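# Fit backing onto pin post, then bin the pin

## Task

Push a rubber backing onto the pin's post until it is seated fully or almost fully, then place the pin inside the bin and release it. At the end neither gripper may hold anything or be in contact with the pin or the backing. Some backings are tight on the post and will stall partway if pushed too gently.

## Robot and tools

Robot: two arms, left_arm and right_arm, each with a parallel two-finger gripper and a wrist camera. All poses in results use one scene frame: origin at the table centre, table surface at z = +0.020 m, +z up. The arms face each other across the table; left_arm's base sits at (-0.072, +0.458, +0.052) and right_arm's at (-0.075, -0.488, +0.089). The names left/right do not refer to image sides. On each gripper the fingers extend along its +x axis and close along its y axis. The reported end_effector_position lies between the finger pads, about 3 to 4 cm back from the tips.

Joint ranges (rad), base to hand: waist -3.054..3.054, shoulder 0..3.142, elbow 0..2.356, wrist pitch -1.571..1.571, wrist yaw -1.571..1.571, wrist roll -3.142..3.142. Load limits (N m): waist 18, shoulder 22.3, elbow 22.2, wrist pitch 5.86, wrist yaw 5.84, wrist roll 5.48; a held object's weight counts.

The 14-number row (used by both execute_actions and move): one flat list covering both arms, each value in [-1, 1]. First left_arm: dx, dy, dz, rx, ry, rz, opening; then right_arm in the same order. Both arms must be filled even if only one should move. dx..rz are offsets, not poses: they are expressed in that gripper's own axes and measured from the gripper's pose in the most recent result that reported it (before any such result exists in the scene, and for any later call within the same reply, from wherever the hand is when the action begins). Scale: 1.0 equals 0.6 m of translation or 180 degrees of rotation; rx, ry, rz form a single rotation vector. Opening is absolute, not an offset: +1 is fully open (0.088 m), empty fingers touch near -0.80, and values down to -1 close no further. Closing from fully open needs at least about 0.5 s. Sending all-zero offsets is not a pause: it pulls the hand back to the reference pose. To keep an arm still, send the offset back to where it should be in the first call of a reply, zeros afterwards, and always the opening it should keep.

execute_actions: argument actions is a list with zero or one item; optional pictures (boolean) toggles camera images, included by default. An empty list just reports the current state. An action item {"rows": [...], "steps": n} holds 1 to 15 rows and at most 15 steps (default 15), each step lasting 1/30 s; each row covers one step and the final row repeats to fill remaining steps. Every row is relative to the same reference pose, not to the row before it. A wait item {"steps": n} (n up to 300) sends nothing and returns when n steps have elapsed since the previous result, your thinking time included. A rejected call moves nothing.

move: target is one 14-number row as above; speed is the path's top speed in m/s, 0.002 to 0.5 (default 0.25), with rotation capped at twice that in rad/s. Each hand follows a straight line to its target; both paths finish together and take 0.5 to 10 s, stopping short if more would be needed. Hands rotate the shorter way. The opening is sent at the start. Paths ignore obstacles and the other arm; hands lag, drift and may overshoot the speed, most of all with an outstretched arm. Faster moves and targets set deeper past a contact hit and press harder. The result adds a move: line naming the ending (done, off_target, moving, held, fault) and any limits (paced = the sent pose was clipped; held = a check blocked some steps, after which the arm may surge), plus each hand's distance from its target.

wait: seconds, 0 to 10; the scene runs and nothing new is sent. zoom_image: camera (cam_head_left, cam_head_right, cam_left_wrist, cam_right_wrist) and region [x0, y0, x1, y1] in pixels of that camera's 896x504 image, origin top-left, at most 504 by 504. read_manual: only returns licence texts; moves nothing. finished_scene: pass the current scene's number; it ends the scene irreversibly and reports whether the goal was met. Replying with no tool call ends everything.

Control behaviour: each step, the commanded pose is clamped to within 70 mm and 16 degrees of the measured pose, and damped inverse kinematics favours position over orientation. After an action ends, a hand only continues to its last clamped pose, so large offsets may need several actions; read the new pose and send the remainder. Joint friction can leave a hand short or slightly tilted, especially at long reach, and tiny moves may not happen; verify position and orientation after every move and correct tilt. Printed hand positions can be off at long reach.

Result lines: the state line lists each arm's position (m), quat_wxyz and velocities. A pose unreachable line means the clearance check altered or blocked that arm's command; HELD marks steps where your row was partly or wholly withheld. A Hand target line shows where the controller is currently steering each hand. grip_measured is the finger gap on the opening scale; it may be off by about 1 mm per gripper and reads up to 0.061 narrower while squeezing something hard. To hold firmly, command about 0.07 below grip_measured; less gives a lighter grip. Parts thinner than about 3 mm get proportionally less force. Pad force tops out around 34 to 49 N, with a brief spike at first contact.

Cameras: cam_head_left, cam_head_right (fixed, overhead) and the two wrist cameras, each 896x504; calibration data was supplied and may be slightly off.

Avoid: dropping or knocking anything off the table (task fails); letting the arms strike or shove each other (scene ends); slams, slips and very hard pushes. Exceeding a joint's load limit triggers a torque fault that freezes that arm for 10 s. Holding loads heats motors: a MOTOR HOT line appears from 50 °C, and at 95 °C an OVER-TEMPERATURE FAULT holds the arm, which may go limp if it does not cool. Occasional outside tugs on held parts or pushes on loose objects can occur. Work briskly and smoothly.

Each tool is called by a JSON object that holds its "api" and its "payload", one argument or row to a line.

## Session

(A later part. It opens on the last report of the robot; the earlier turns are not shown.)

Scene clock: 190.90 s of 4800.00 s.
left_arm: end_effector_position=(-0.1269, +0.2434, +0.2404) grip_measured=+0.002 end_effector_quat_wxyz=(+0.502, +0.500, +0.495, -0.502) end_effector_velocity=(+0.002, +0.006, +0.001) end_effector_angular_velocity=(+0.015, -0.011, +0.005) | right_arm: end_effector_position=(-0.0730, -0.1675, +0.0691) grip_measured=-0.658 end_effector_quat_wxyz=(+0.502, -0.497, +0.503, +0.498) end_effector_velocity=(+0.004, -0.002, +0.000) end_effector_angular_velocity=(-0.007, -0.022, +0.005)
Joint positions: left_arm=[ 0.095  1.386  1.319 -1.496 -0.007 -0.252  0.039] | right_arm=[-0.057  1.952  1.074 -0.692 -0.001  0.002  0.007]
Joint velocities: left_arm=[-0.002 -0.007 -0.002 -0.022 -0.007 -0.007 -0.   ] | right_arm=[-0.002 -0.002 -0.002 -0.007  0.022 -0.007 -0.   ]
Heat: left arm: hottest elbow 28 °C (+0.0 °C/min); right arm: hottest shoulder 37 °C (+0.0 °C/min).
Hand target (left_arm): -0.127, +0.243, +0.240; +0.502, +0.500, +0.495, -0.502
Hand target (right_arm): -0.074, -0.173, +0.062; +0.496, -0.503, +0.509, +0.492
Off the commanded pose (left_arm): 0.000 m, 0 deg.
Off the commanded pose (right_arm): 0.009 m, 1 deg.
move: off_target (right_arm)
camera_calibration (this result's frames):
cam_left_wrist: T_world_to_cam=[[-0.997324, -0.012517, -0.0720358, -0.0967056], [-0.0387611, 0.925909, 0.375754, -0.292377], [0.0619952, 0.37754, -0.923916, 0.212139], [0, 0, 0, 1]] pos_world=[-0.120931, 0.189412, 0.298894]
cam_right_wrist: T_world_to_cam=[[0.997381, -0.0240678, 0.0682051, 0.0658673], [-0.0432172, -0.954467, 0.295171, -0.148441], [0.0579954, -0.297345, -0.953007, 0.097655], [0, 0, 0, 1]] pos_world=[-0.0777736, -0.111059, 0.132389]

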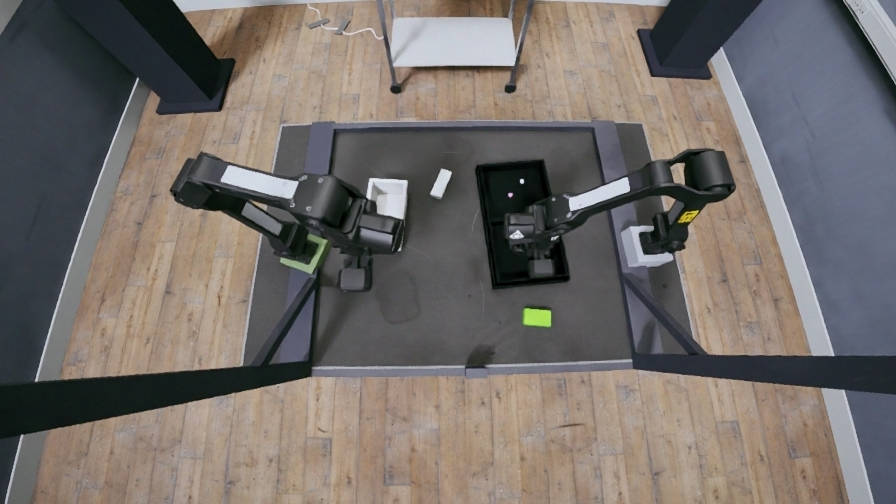

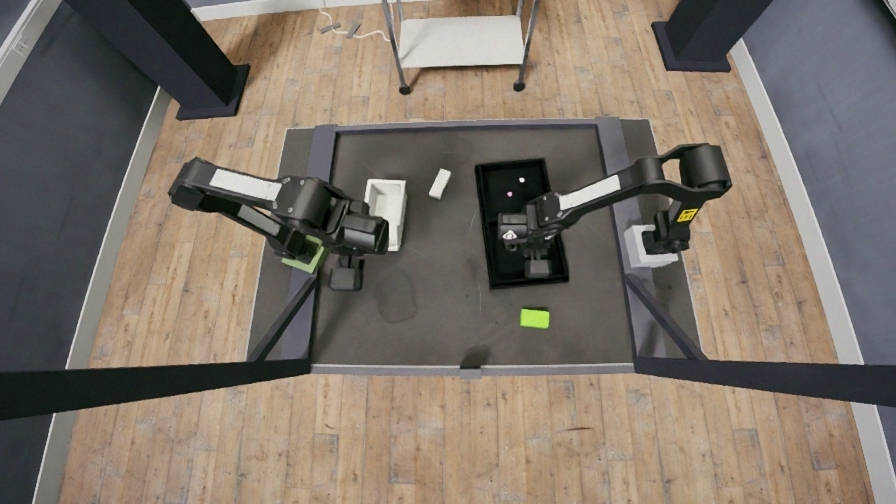

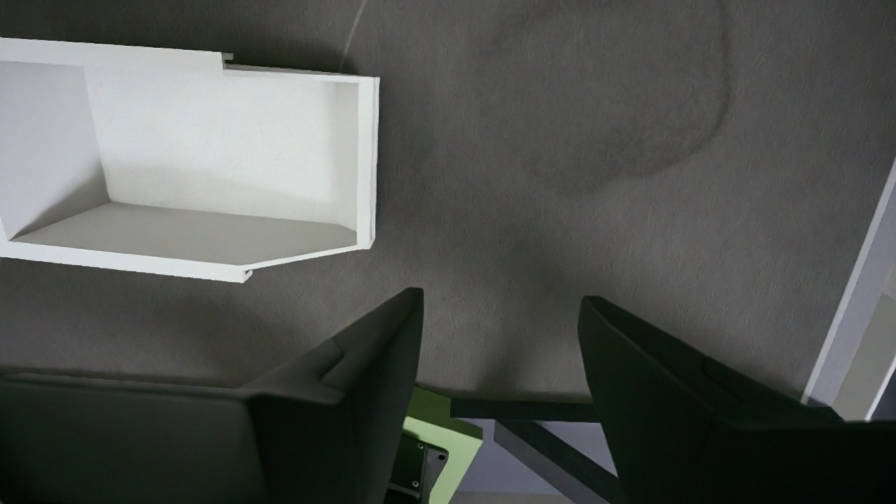

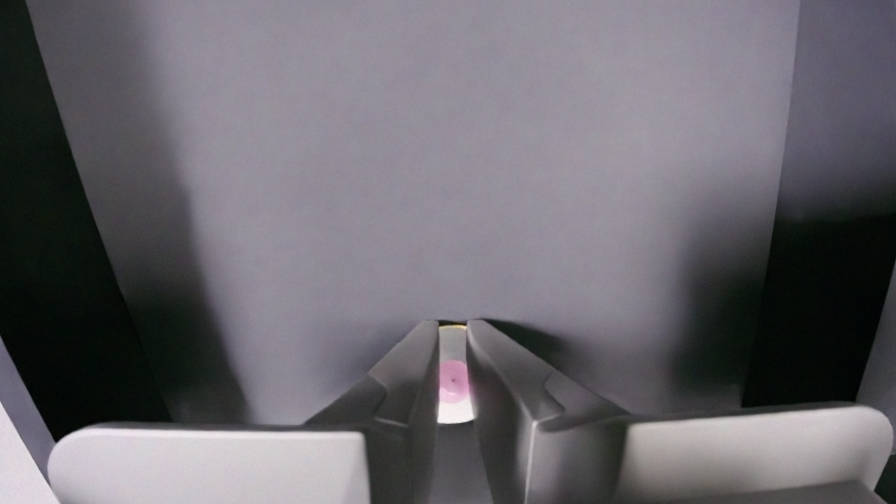

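{"api": "move", "payload": {
  "target": [0,0,0,0,0,0,0,-0.05,0,0,0,0,0,-0.4],
  "speed": 0.1
}}

Scene clock: 203.60 s of 4800.00 s.
left_arm: end_effector_position=(-0.1269, +0.2434, +0.2404) grip_measured=+0.002 end_effector_quat_wxyz=(+0.502, +0.500, +0.495, -0.502) end_effector_velocity=(+0.001, +0.002, -0.000) end_effector_angular_velocity=(+0.005, -0.009, +0.005) | right_arm: end_effector_position=(-0.0730, -0.1705, +0.0942) grip_measured=-0.402 end_effector_quat_wxyz=(+0.498, -0.501, +0.506, +0.494) end_effector_velocity=(+0.002, -0.001, +0.001) end_effector_angular_velocity=(-0.002, -0.007, +0.005)
Joint positions: left_arm=[ 0.095  1.386  1.319 -1.496 -0.007 -0.252  0.039] | right_arm=[-0.057  1.898  1.115 -0.802 -0.001  0.002  0.019]
Joint velocities: left_arm=[-0.002 -0.002 -0.002 -0.007 -0.007 -0.007  0.   ] | right_arm=[-0.002 -0.002  0.002 -0.007  0.007 -0.007  0.   ]
Heat: left arm: hottest elbow 28 °C (+0.0 °C/min); right arm: hottest shoulder 37 °C (+1.0 °C/min).
Hand target (left_arm): -0.127, +0.243, +0.240; +0.502, +0.500, +0.495, -0.502
Hand target (right_arm): -0.073, -0.168, +0.099; +0.502, -0.497, +0.503, +0.498
Off the commanded pose (left_arm): 0.000 m, 0 deg.
Off the commanded pose (right_arm): 0.006 m, 1 deg.
After step 90, 8.90 s passed at rest.
move: done
camera_calibration (this result's frames):
cam_left_wrist: T_world_to_cam=[[-0.997324, -0.012517, -0.0720358, -0.0967056], [-0.0387611, 0.925909, 0.375754, -0.292377], [0.0619952, 0.37754, -0.923916, 0.212139], [0, 0, 0, 1]] pos_world=[-0.120931, 0.189412, 0.298894]
cam_right_wrist: T_world_to_cam=[[0.997389, -0.0231036, 0.0684246, 0.0642552], [-0.0431829, -0.950206, 0.308617, -0.15927], [0.0578873, -0.310766, -0.948722, 0.117913], [0, 0, 0, 1]] pos_world=[-0.0777909, -0.113211, 0.156624]

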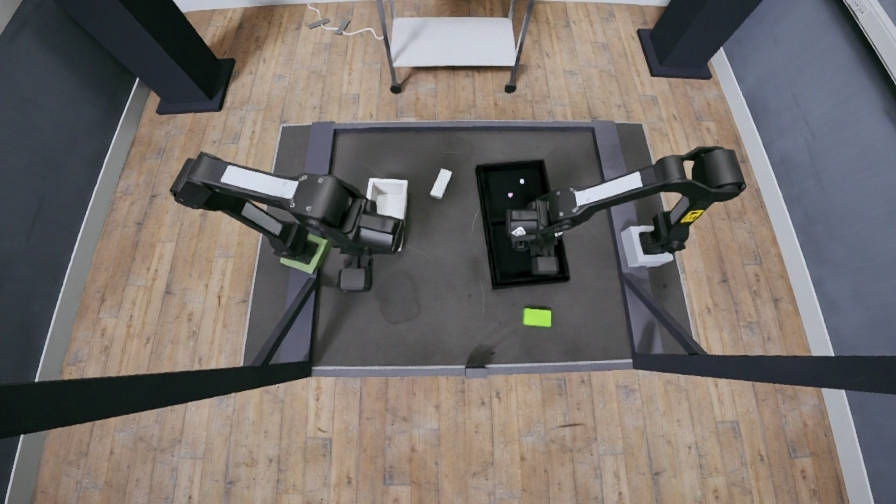

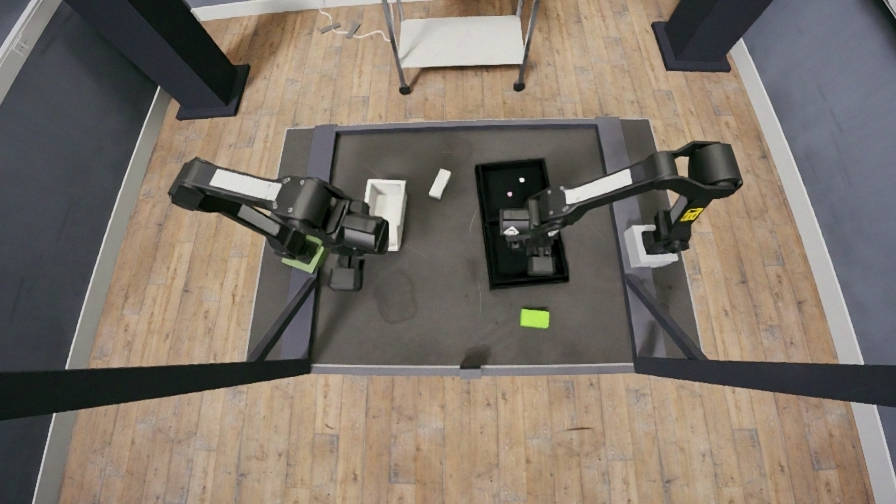

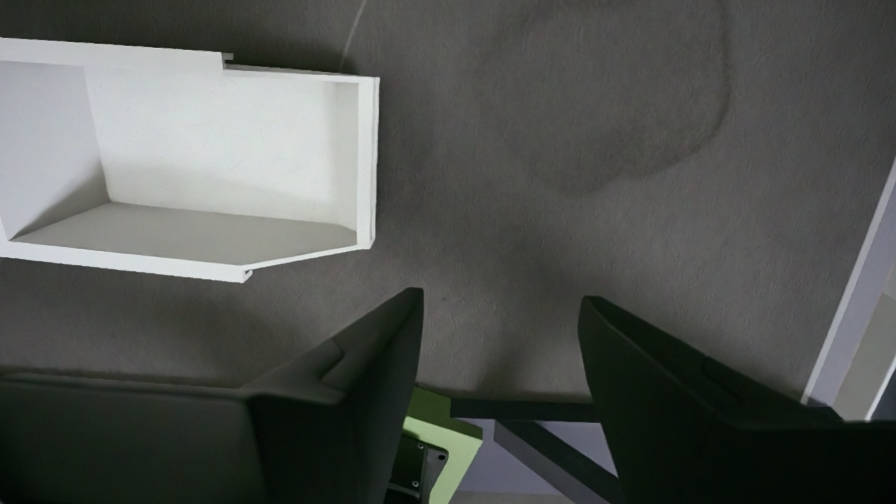

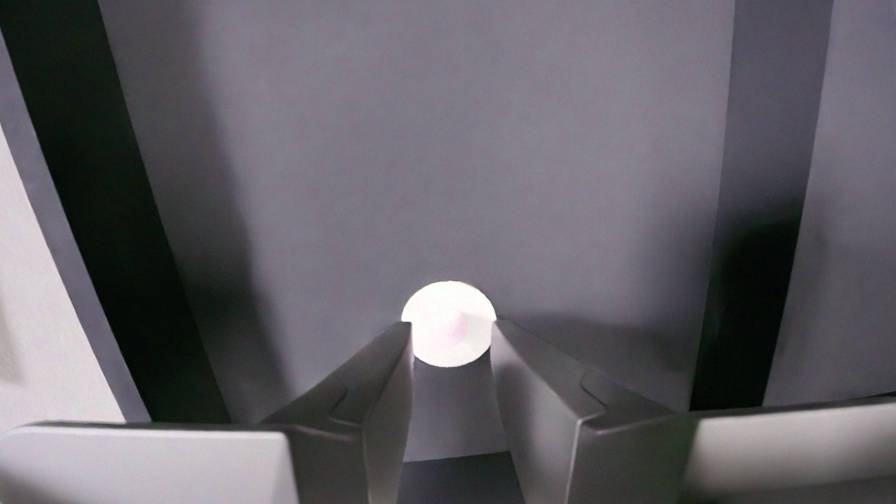

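{"api": "zoom_image", "payload": {
  "camera": "cam_right_wrist",
  "region": [380,260,520,380]
}}

Region (380, 260, 520, 380) of cam_right_wrist's 896x504 image, scaled by 3.600, with more detail than that image has; it fills the top 432 rows of this view, and the rest is white.

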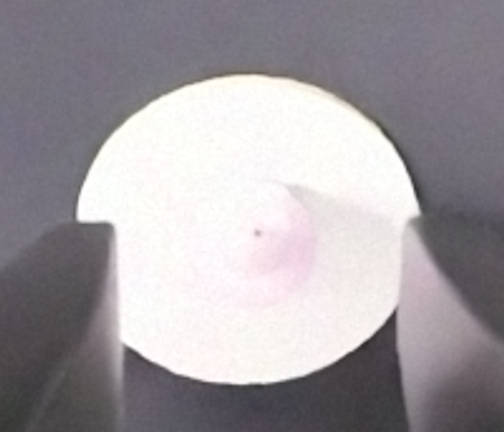

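{"api": "move", "payload": {
  "target": [0,0,0,0,0,0,0,-0.012,0,-0.01,0.5,0,0,-0.4],
  "speed": 0.4
}}

{"api": "zoom_image", "payload": {
  "camera": "cam_right_wrist",
  "region": [360,240,540,400]
}}

Scene clock: 214.57 s of 4800.00 s.
left_arm: end_effector_position=(-0.1269, +0.2434, +0.2404) grip_measured=+0.002 end_effector_quat_wxyz=(+0.502, +0.500, +0.495, -0.502) end_effector_velocity=(+0.004, +0.006, -0.003) end_effector_angular_velocity=(+0.025, -0.029, +0.005) | right_arm: end_effector_position=(-0.0731, -0.1733, +0.1006) grip_measured=-0.402 end_effector_quat_wxyz=(+0.707, -0.002, +0.708, -0.006) end_effector_velocity=(-0.003, -0.004, -0.001) end_effector_angular_velocity=(-0.012, +0.022, -0.010)
Joint positions: left_arm=[ 0.095  1.386  1.319 -1.496 -0.007 -0.252  0.039] | right_arm=[-0.057  1.874  1.112 -0.82  -0.001  1.568  0.019]
Joint velocities: left_arm=[-0.002 -0.002 -0.012 -0.022 -0.022 -0.007  0.   ] | right_arm=[-0.002 -0.002 -0.007 -0.007 -0.022  0.007 -0.   ]
Heat: left arm: hottest elbow 28 °C (+0.0 °C/min); right arm: hottest shoulder 39 °C (+1.0 °C/min).
Hand target (left_arm): -0.127, +0.243, +0.240; +0.502, +0.500, +0.495, -0.502
Hand target (right_arm): -0.073, -0.176, +0.101; +0.707, -0.002, +0.708, -0.008
Off the commanded pose (left_arm): 0.000 m, 0 deg.
Off the commanded pose (right_arm): 0.003 m, 0 deg.
After step 90, 5.43 s passed at rest.
move: done
camera_calibration (this result's frames):
cam_left_wrist: T_world_to_cam=[[-0.997324, -0.012517, -0.0720358, -0.0967056], [-0.0387611, 0.925909, 0.375754, -0.292377], [0.0619952, 0.37754, -0.923916, 0.212139], [0, 0, 0, 1]] pos_world=[-0.120931, 0.189412, 0.298894]
cam_right_wrist: T_world_to_cam=[[-0.0195357, -0.996488, 0.0814203, -0.18053], [-0.95429, 0.0428766, 0.29579, -0.0570909], [-0.298243, -0.0719201, -0.951777, 0.138831], [0, 0, 0, 1]] pos_world=[-0.0166027, -0.167463, 0.163722]

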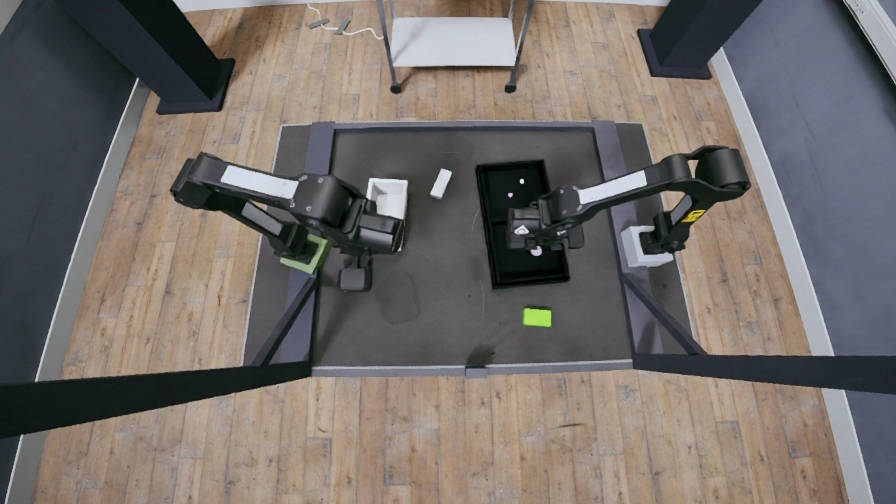

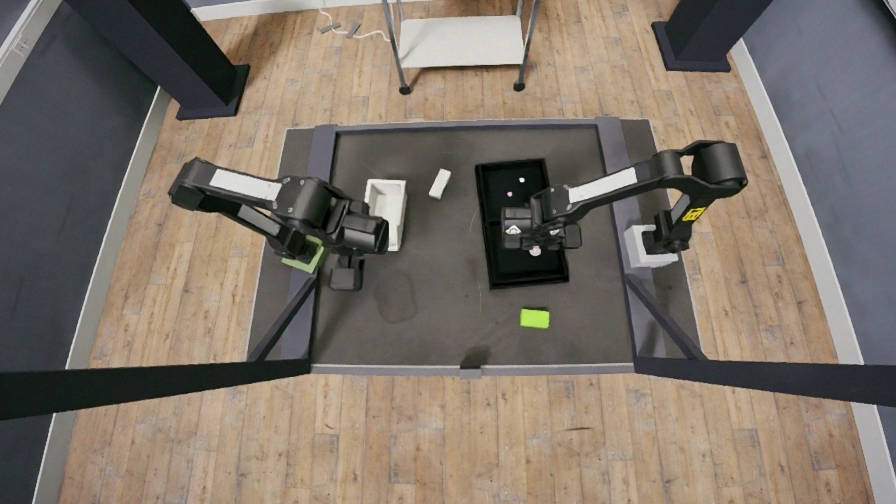

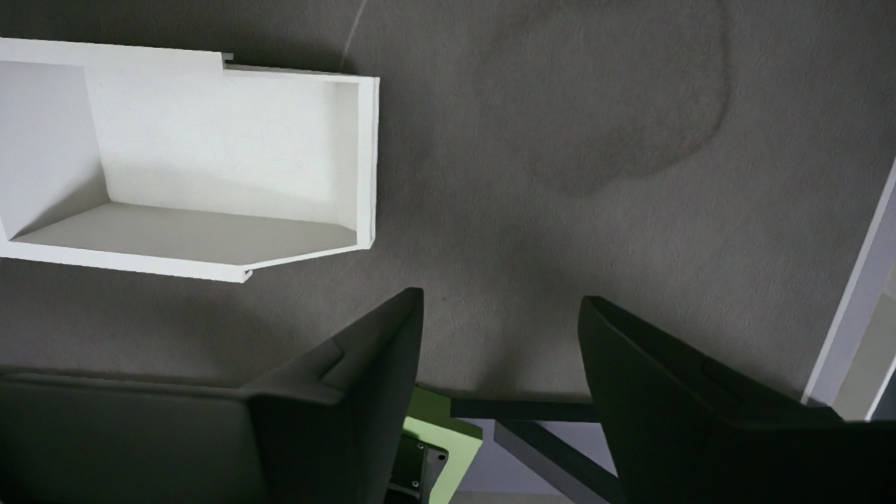

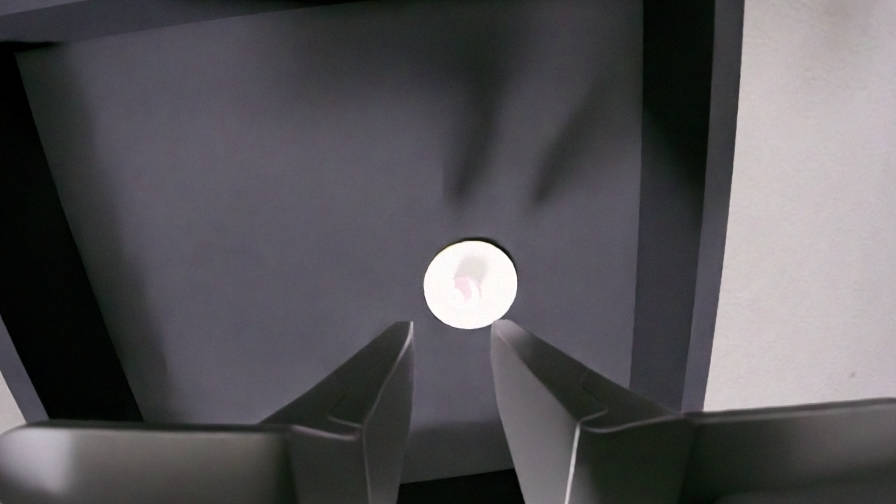

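Region (360, 240, 540, 400) of cam_right_wrist's 896x504 image, scaled by 2.800, with more detail than that image has.

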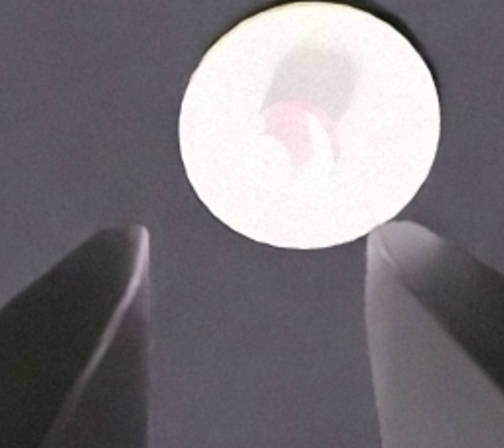

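{"api": "move", "payload": {
  "target": [0,0,0,0,0,0,0,0.026,-0.019,0.007,0,0,0.004,-0.4],
  "speed": 0.08
}}

{"api": "zoom_image", "payload": {
  "camera": "cam_right_wrist",
  "region": [360,240,540,400]
}}

Scene clock: 220.50 s of 4800.00 s.
left_arm: end_effector_position=(-0.1269, +0.2434, +0.2404) grip_measured=+0.002 end_effector_quat_wxyz=(+0.502, +0.500, +0.495, -0.502) end_effector_velocity=(+0.000, -0.002, +0.001) end_effector_angular_velocity=(-0.014, -0.004, +0.005) | right_arm: end_effector_position=(-0.0699, -0.1831, +0.0844) grip_measured=-0.402 end_effector_quat_wxyz=(+0.707, +0.001, +0.708, -0.003) end_effector_velocity=(+0.001, -0.003, -0.000) end_effector_angular_velocity=(+0.003, +0.007, +0.015)
Joint positions: left_arm=[ 0.095  1.386  1.319 -1.496 -0.007 -0.252  0.039] | right_arm=[-0.067  1.87   1.03  -0.734 -0.001  1.558  0.019]
Joint velocities: left_arm=[-0.002 -0.002  0.002  0.007 -0.007 -0.007 -0.   ] | right_arm=[-0.007 -0.012 -0.017  0.007 -0.007 -0.022 -0.   ]
Heat: left arm: hottest elbow 28 °C (+0.0 °C/min); right arm: hottest shoulder 40 °C (+1.0 °C/min).
Hand target (left_arm): -0.127, +0.243, +0.240; +0.502, +0.500, +0.495, -0.502
Hand target (right_arm): -0.069, -0.185, +0.085; +0.707, +0.002, +0.708, -0.002
Off the commanded pose (left_arm): 0.000 m, 0 deg.
Off the commanded pose (right_arm): 0.002 m, 0 deg.
After step 90, 2.17 s passed at rest.
move: done
camera_calibration (this result's frames):
cam_left_wrist: T_world_to_cam=[[-0.997324, -0.012517, -0.0720358, -0.0967056], [-0.0387611, 0.925909, 0.375754, -0.292377], [0.0619952, 0.37754, -0.923916, 0.212139], [0, 0, 0, 1]] pos_world=[-0.120931, 0.189412, 0.298894]
cam_right_wrist: T_world_to_cam=[[-0.0199188, -0.99713, 0.0730387, -0.188308], [-0.954284, 0.0407526, 0.296109, -0.0492633], [-0.298236, -0.0638016, -0.952357, 0.125206], [0, 0, 0, 1]] pos_world=[-0.0134212, -0.177772, 0.147582]

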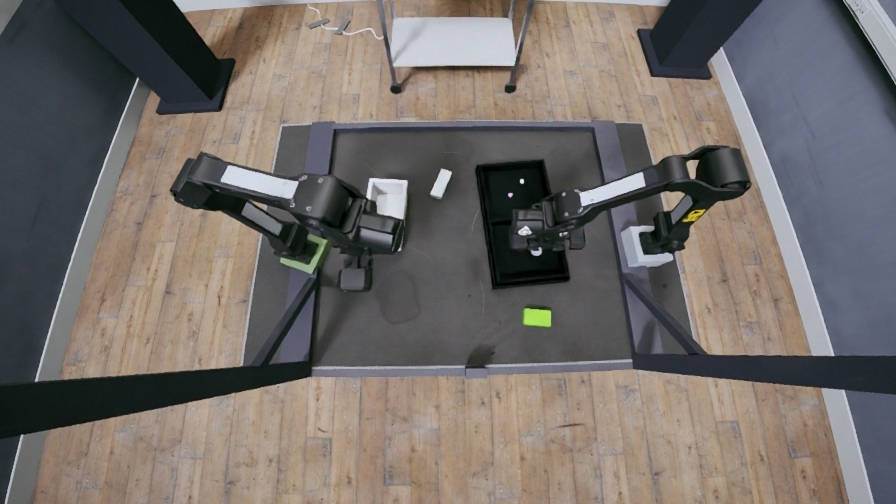

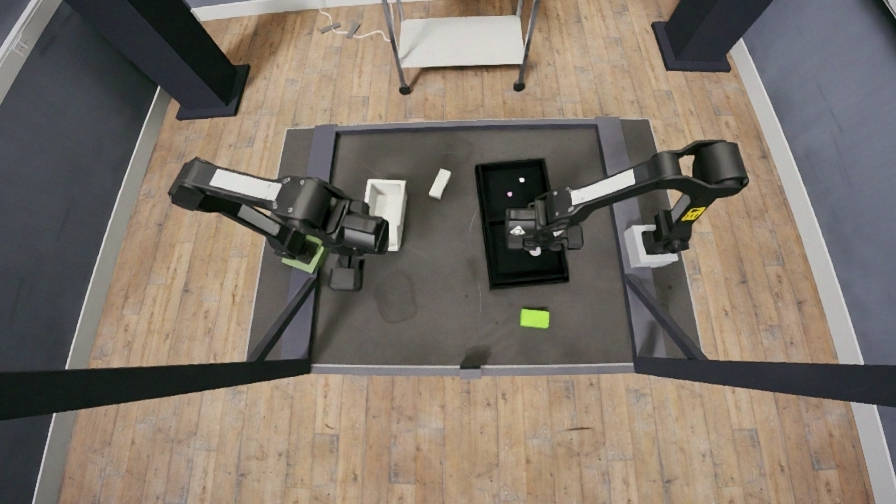

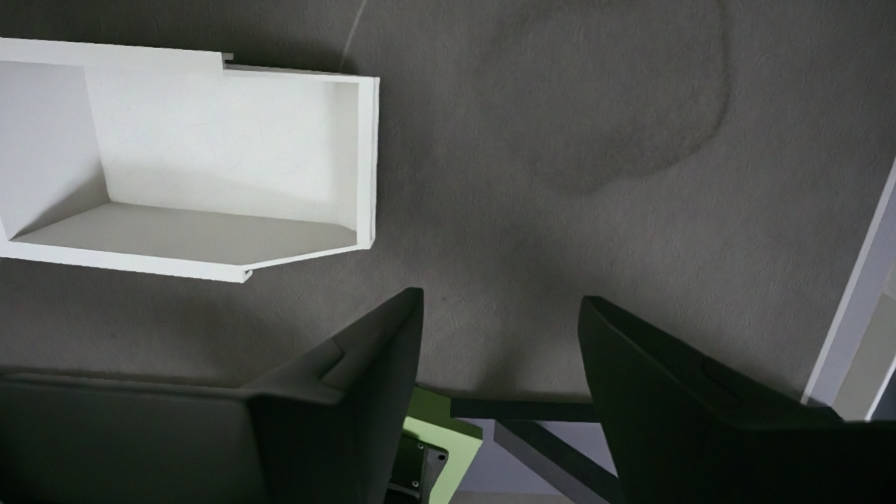

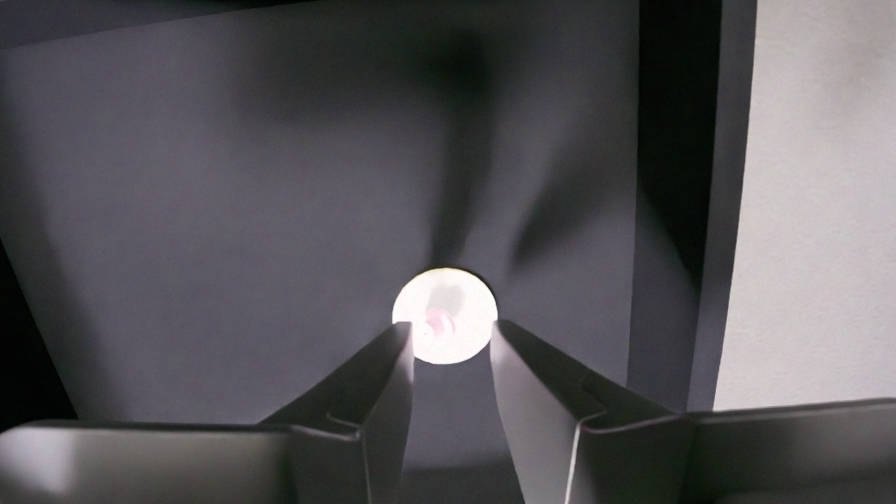

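Region (360, 240, 540, 400) of cam_right_wrist's 896x504 image, scaled by 2.800, with more detail than that image has.

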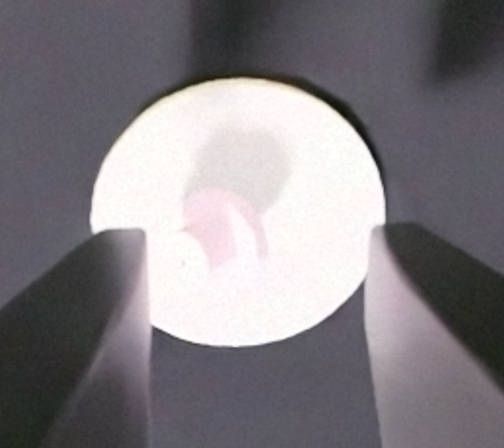

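{"api": "move", "payload": {
  "target": [0,0,0,0,0,0,0,0.012,0.006,0.001,0,0,0,-0.4],
  "speed": 0.03
}}

{"api": "zoom_image", "payload": {
  "camera": "cam_right_wrist",
  "region": [360,240,540,400]
}}

Scene clock: 229.43 s of 4800.00 s.
left_arm: end_effector_position=(-0.1269, +0.2434, +0.2404) grip_measured=+0.002 end_effector_quat_wxyz=(+0.502, +0.500, +0.495, -0.502) end_effector_velocity=(-0.000, +0.006, -0.000) end_effector_angular_velocity=(+0.023, +0.001, -0.010) | right_arm: end_effector_position=(-0.0697, -0.1808, +0.0800) grip_measured=-0.402 end_effector_quat_wxyz=(+0.707, +0.002, +0.708, -0.002) end_effector_velocity=(+0.003, -0.003, -0.001) end_effector_angular_velocity=(-0.012, -0.007, +0.015)
Joint positions: left_arm=[ 0.095  1.386  1.319 -1.496 -0.007 -0.252  0.039] | right_arm=[-0.068  1.884  1.028 -0.714 -0.001  1.557  0.019]
Joint velocities: left_arm=[-0.002 -0.002 -0.002 -0.022  0.007  0.007 -0.   ] | right_arm=[-0.007  0.002 -0.002 -0.007  0.007 -0.022 -0.   ]
Heat: left arm: hottest elbow 28 °C (+0.0 °C/min); right arm: hottest shoulder 40 °C (+1.0 °C/min).
Hand target (left_arm): -0.127, +0.243, +0.240; +0.502, +0.500, +0.495, -0.502
Hand target (right_arm): -0.069, -0.180, +0.077; +0.707, +0.001, +0.708, -0.003
Off the commanded pose (left_arm): 0.000 m, 0 deg.
Off the commanded pose (right_arm): 0.003 m, 0 deg.
After step 90, 5.20 s passed at rest.
move: done
camera_calibration (this result's frames):
cam_left_wrist: T_world_to_cam=[[-0.997324, -0.012517, -0.0720358, -0.0967056], [-0.0387611, 0.925909, 0.375754, -0.292377], [0.0619952, 0.37754, -0.923916, 0.212139], [0, 0, 0, 1]] pos_world=[-0.120931, 0.189412, 0.298894]
cam_right_wrist: T_world_to_cam=[[-0.0199249, -0.997454, 0.0684719, -0.185439], [-0.95431, 0.039397, 0.29621, -0.0481427], [-0.298154, -0.0594415, -0.952665, 0.121986], [0, 0, 0, 1]] pos_world=[-0.0132674, -0.175819, 0.143169]

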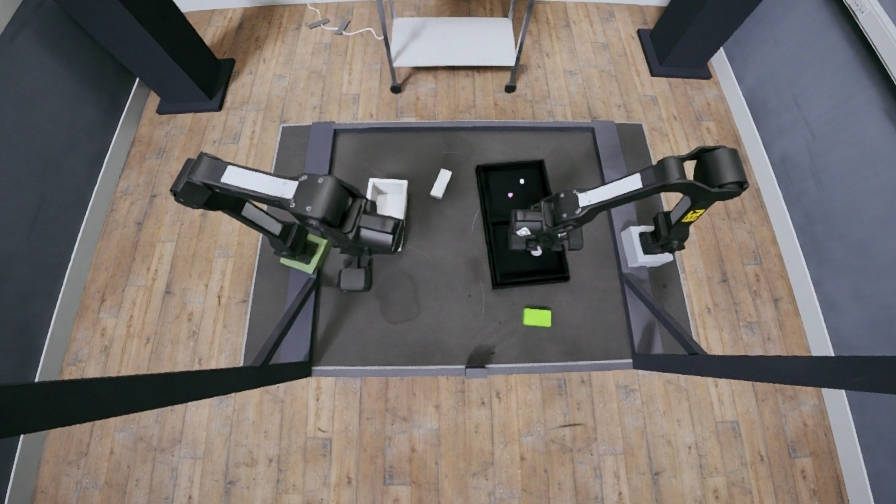

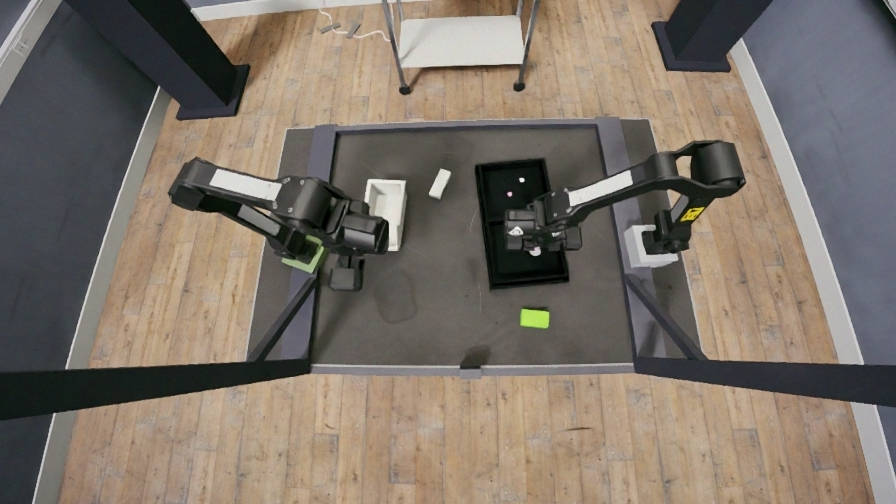

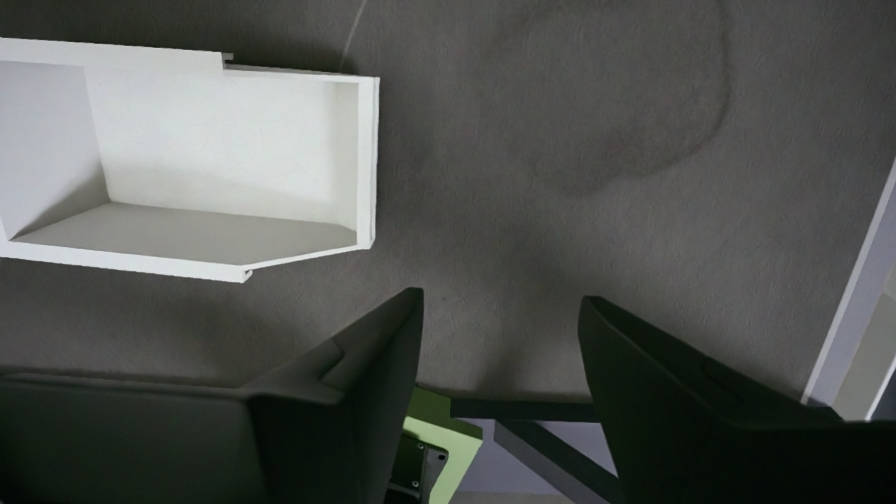

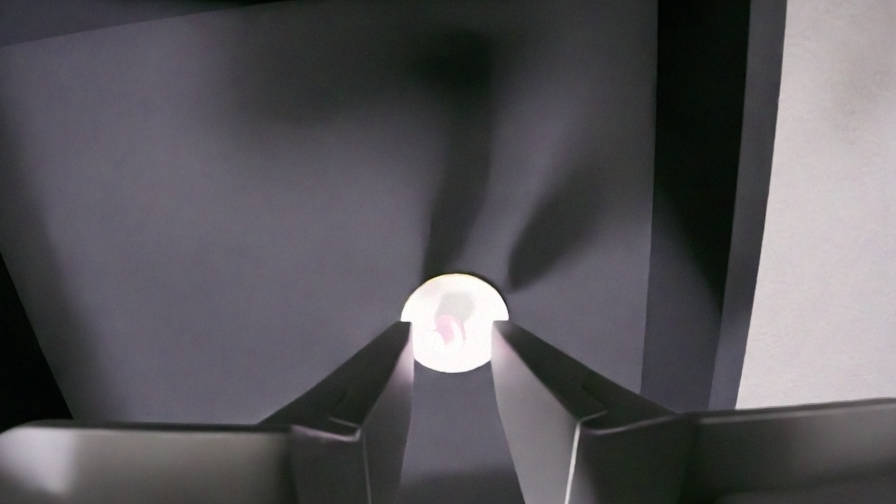

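Region (360, 240, 540, 400) of cam_right_wrist's 896x504 image, scaled by 2.800, with more detail than that image has.

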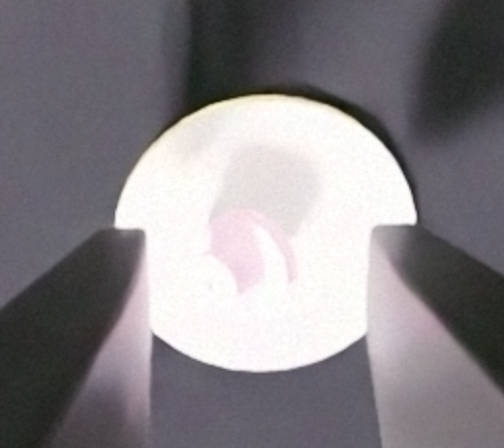

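Close.

{"api": "move", "payload": {
  "target": [0,0,0,0,0,0,0,0.004,0.002,0.001,0,0,0,-0.76],
  "speed": 0.03
}}

{"api": "zoom_image", "payload": {
  "camera": "cam_right_wrist",
  "region": [360,240,540,400]
}}

Scene clock: 232.17 s of 4800.00 s.
left_arm: end_effector_position=(-0.1269, +0.2434, +0.2404) grip_measured=+0.002 end_effector_quat_wxyz=(+0.502, +0.500, +0.495, -0.502) end_effector_velocity=(-0.000, +0.001, +0.001) end_effector_angular_velocity=(+0.004, +0.007, +0.010) | right_arm: end_effector_position=(-0.0697, -0.1797, +0.0798) grip_measured=-0.757 end_effector_quat_wxyz=(+0.707, +0.004, +0.708, +0.000) end_effector_velocity=(-0.002, +0.001, +0.000) end_effector_angular_velocity=(+0.007, +0.007, +0.010)
Joint positions: left_arm=[ 0.095  1.386  1.319 -1.496 -0.007 -0.252  0.039] | right_arm=[-0.068  1.885  1.028 -0.708 -0.001  1.557  0.002]
Joint velocities: left_arm=[ 0.002 -0.002  0.002 -0.007  0.007 -0.007 -0.   ] | right_arm=[ 0.002 -0.002 -0.002  0.007 -0.007 -0.007 -0.001]
Heat: left arm: hottest elbow 28 °C (+0.0 °C/min); right arm: hottest shoulder 40 °C (+1.0 °C/min).
Hand target (left_arm): -0.127, +0.243, +0.240; +0.502, +0.500, +0.495, -0.502
Hand target (right_arm): -0.069, -0.180, +0.078; +0.707, +0.002, +0.708, -0.002
Off the commanded pose (left_arm): 0.000 m, 0 deg.
Off the commanded pose (right_arm): 0.002 m, 0 deg.
move: done
camera_calibration (this result's frames):
cam_left_wrist: T_world_to_cam=[[-0.997324, -0.012517, -0.0720358, -0.0967056], [-0.0387611, 0.925909, 0.375754, -0.292377], [0.0619952, 0.37754, -0.923916, 0.212139], [0, 0, 0, 1]] pos_world=[-0.120931, 0.189412, 0.298894]
cam_right_wrist: T_world_to_cam=[[-0.0199307, -0.997757, 0.0639043, -0.184038], [-0.954336, 0.038041, 0.296304, -0.0483546], [-0.29807, -0.0550806, -0.952953, 0.122663], [0, 0, 0, 1]] pos_world=[-0.0132523, -0.17503, 0.142981]

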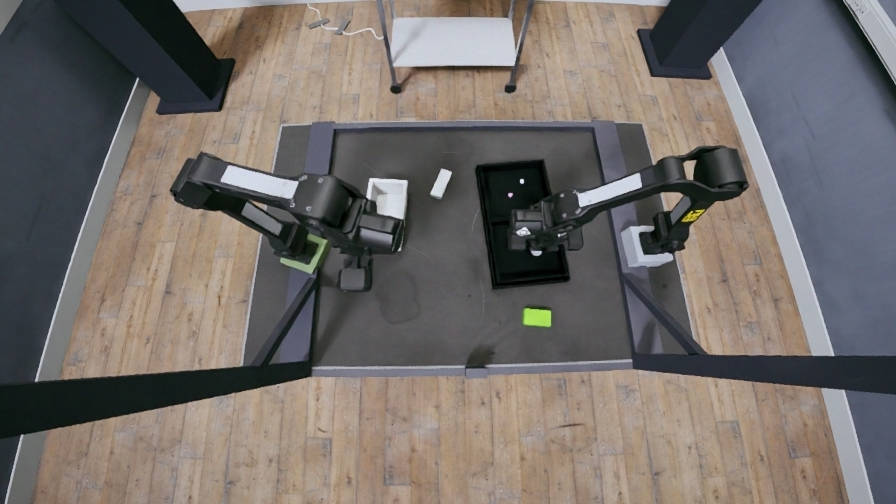

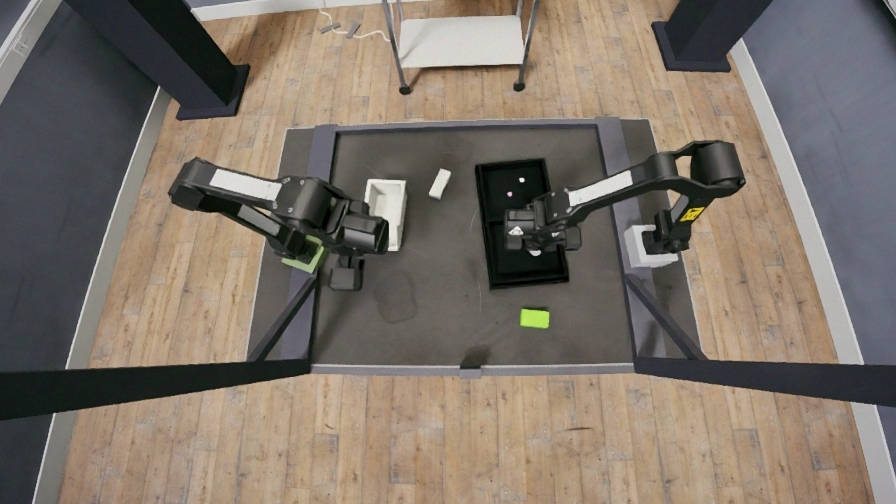

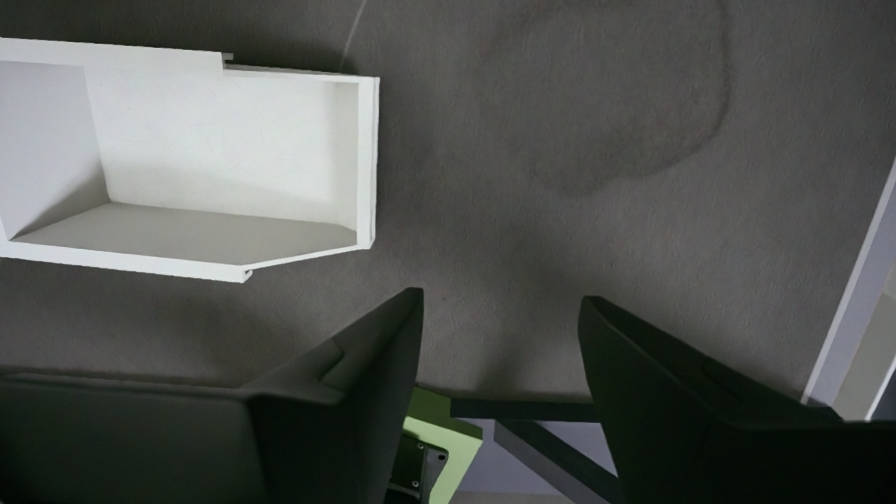

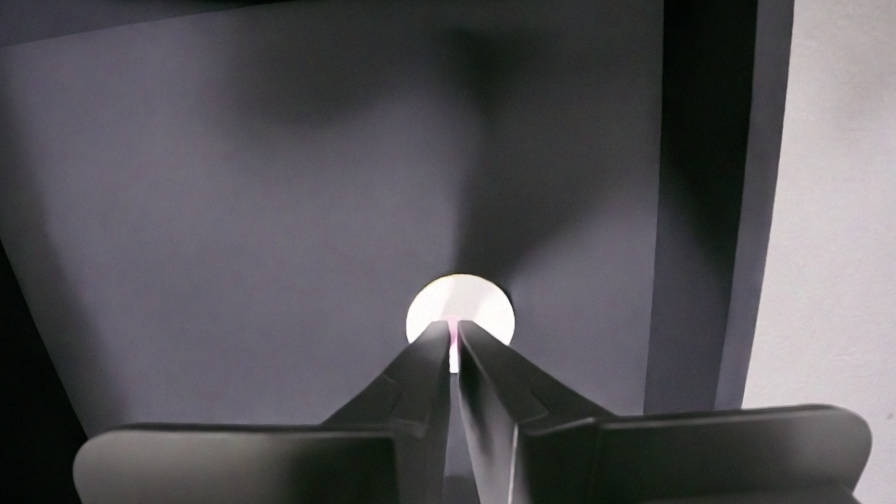

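Region (360, 240, 540, 400) of cam_right_wrist's 896x504 image, scaled by 2.800, with more detail than that image has.

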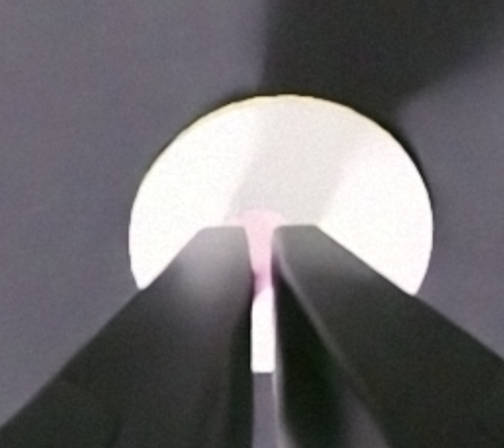

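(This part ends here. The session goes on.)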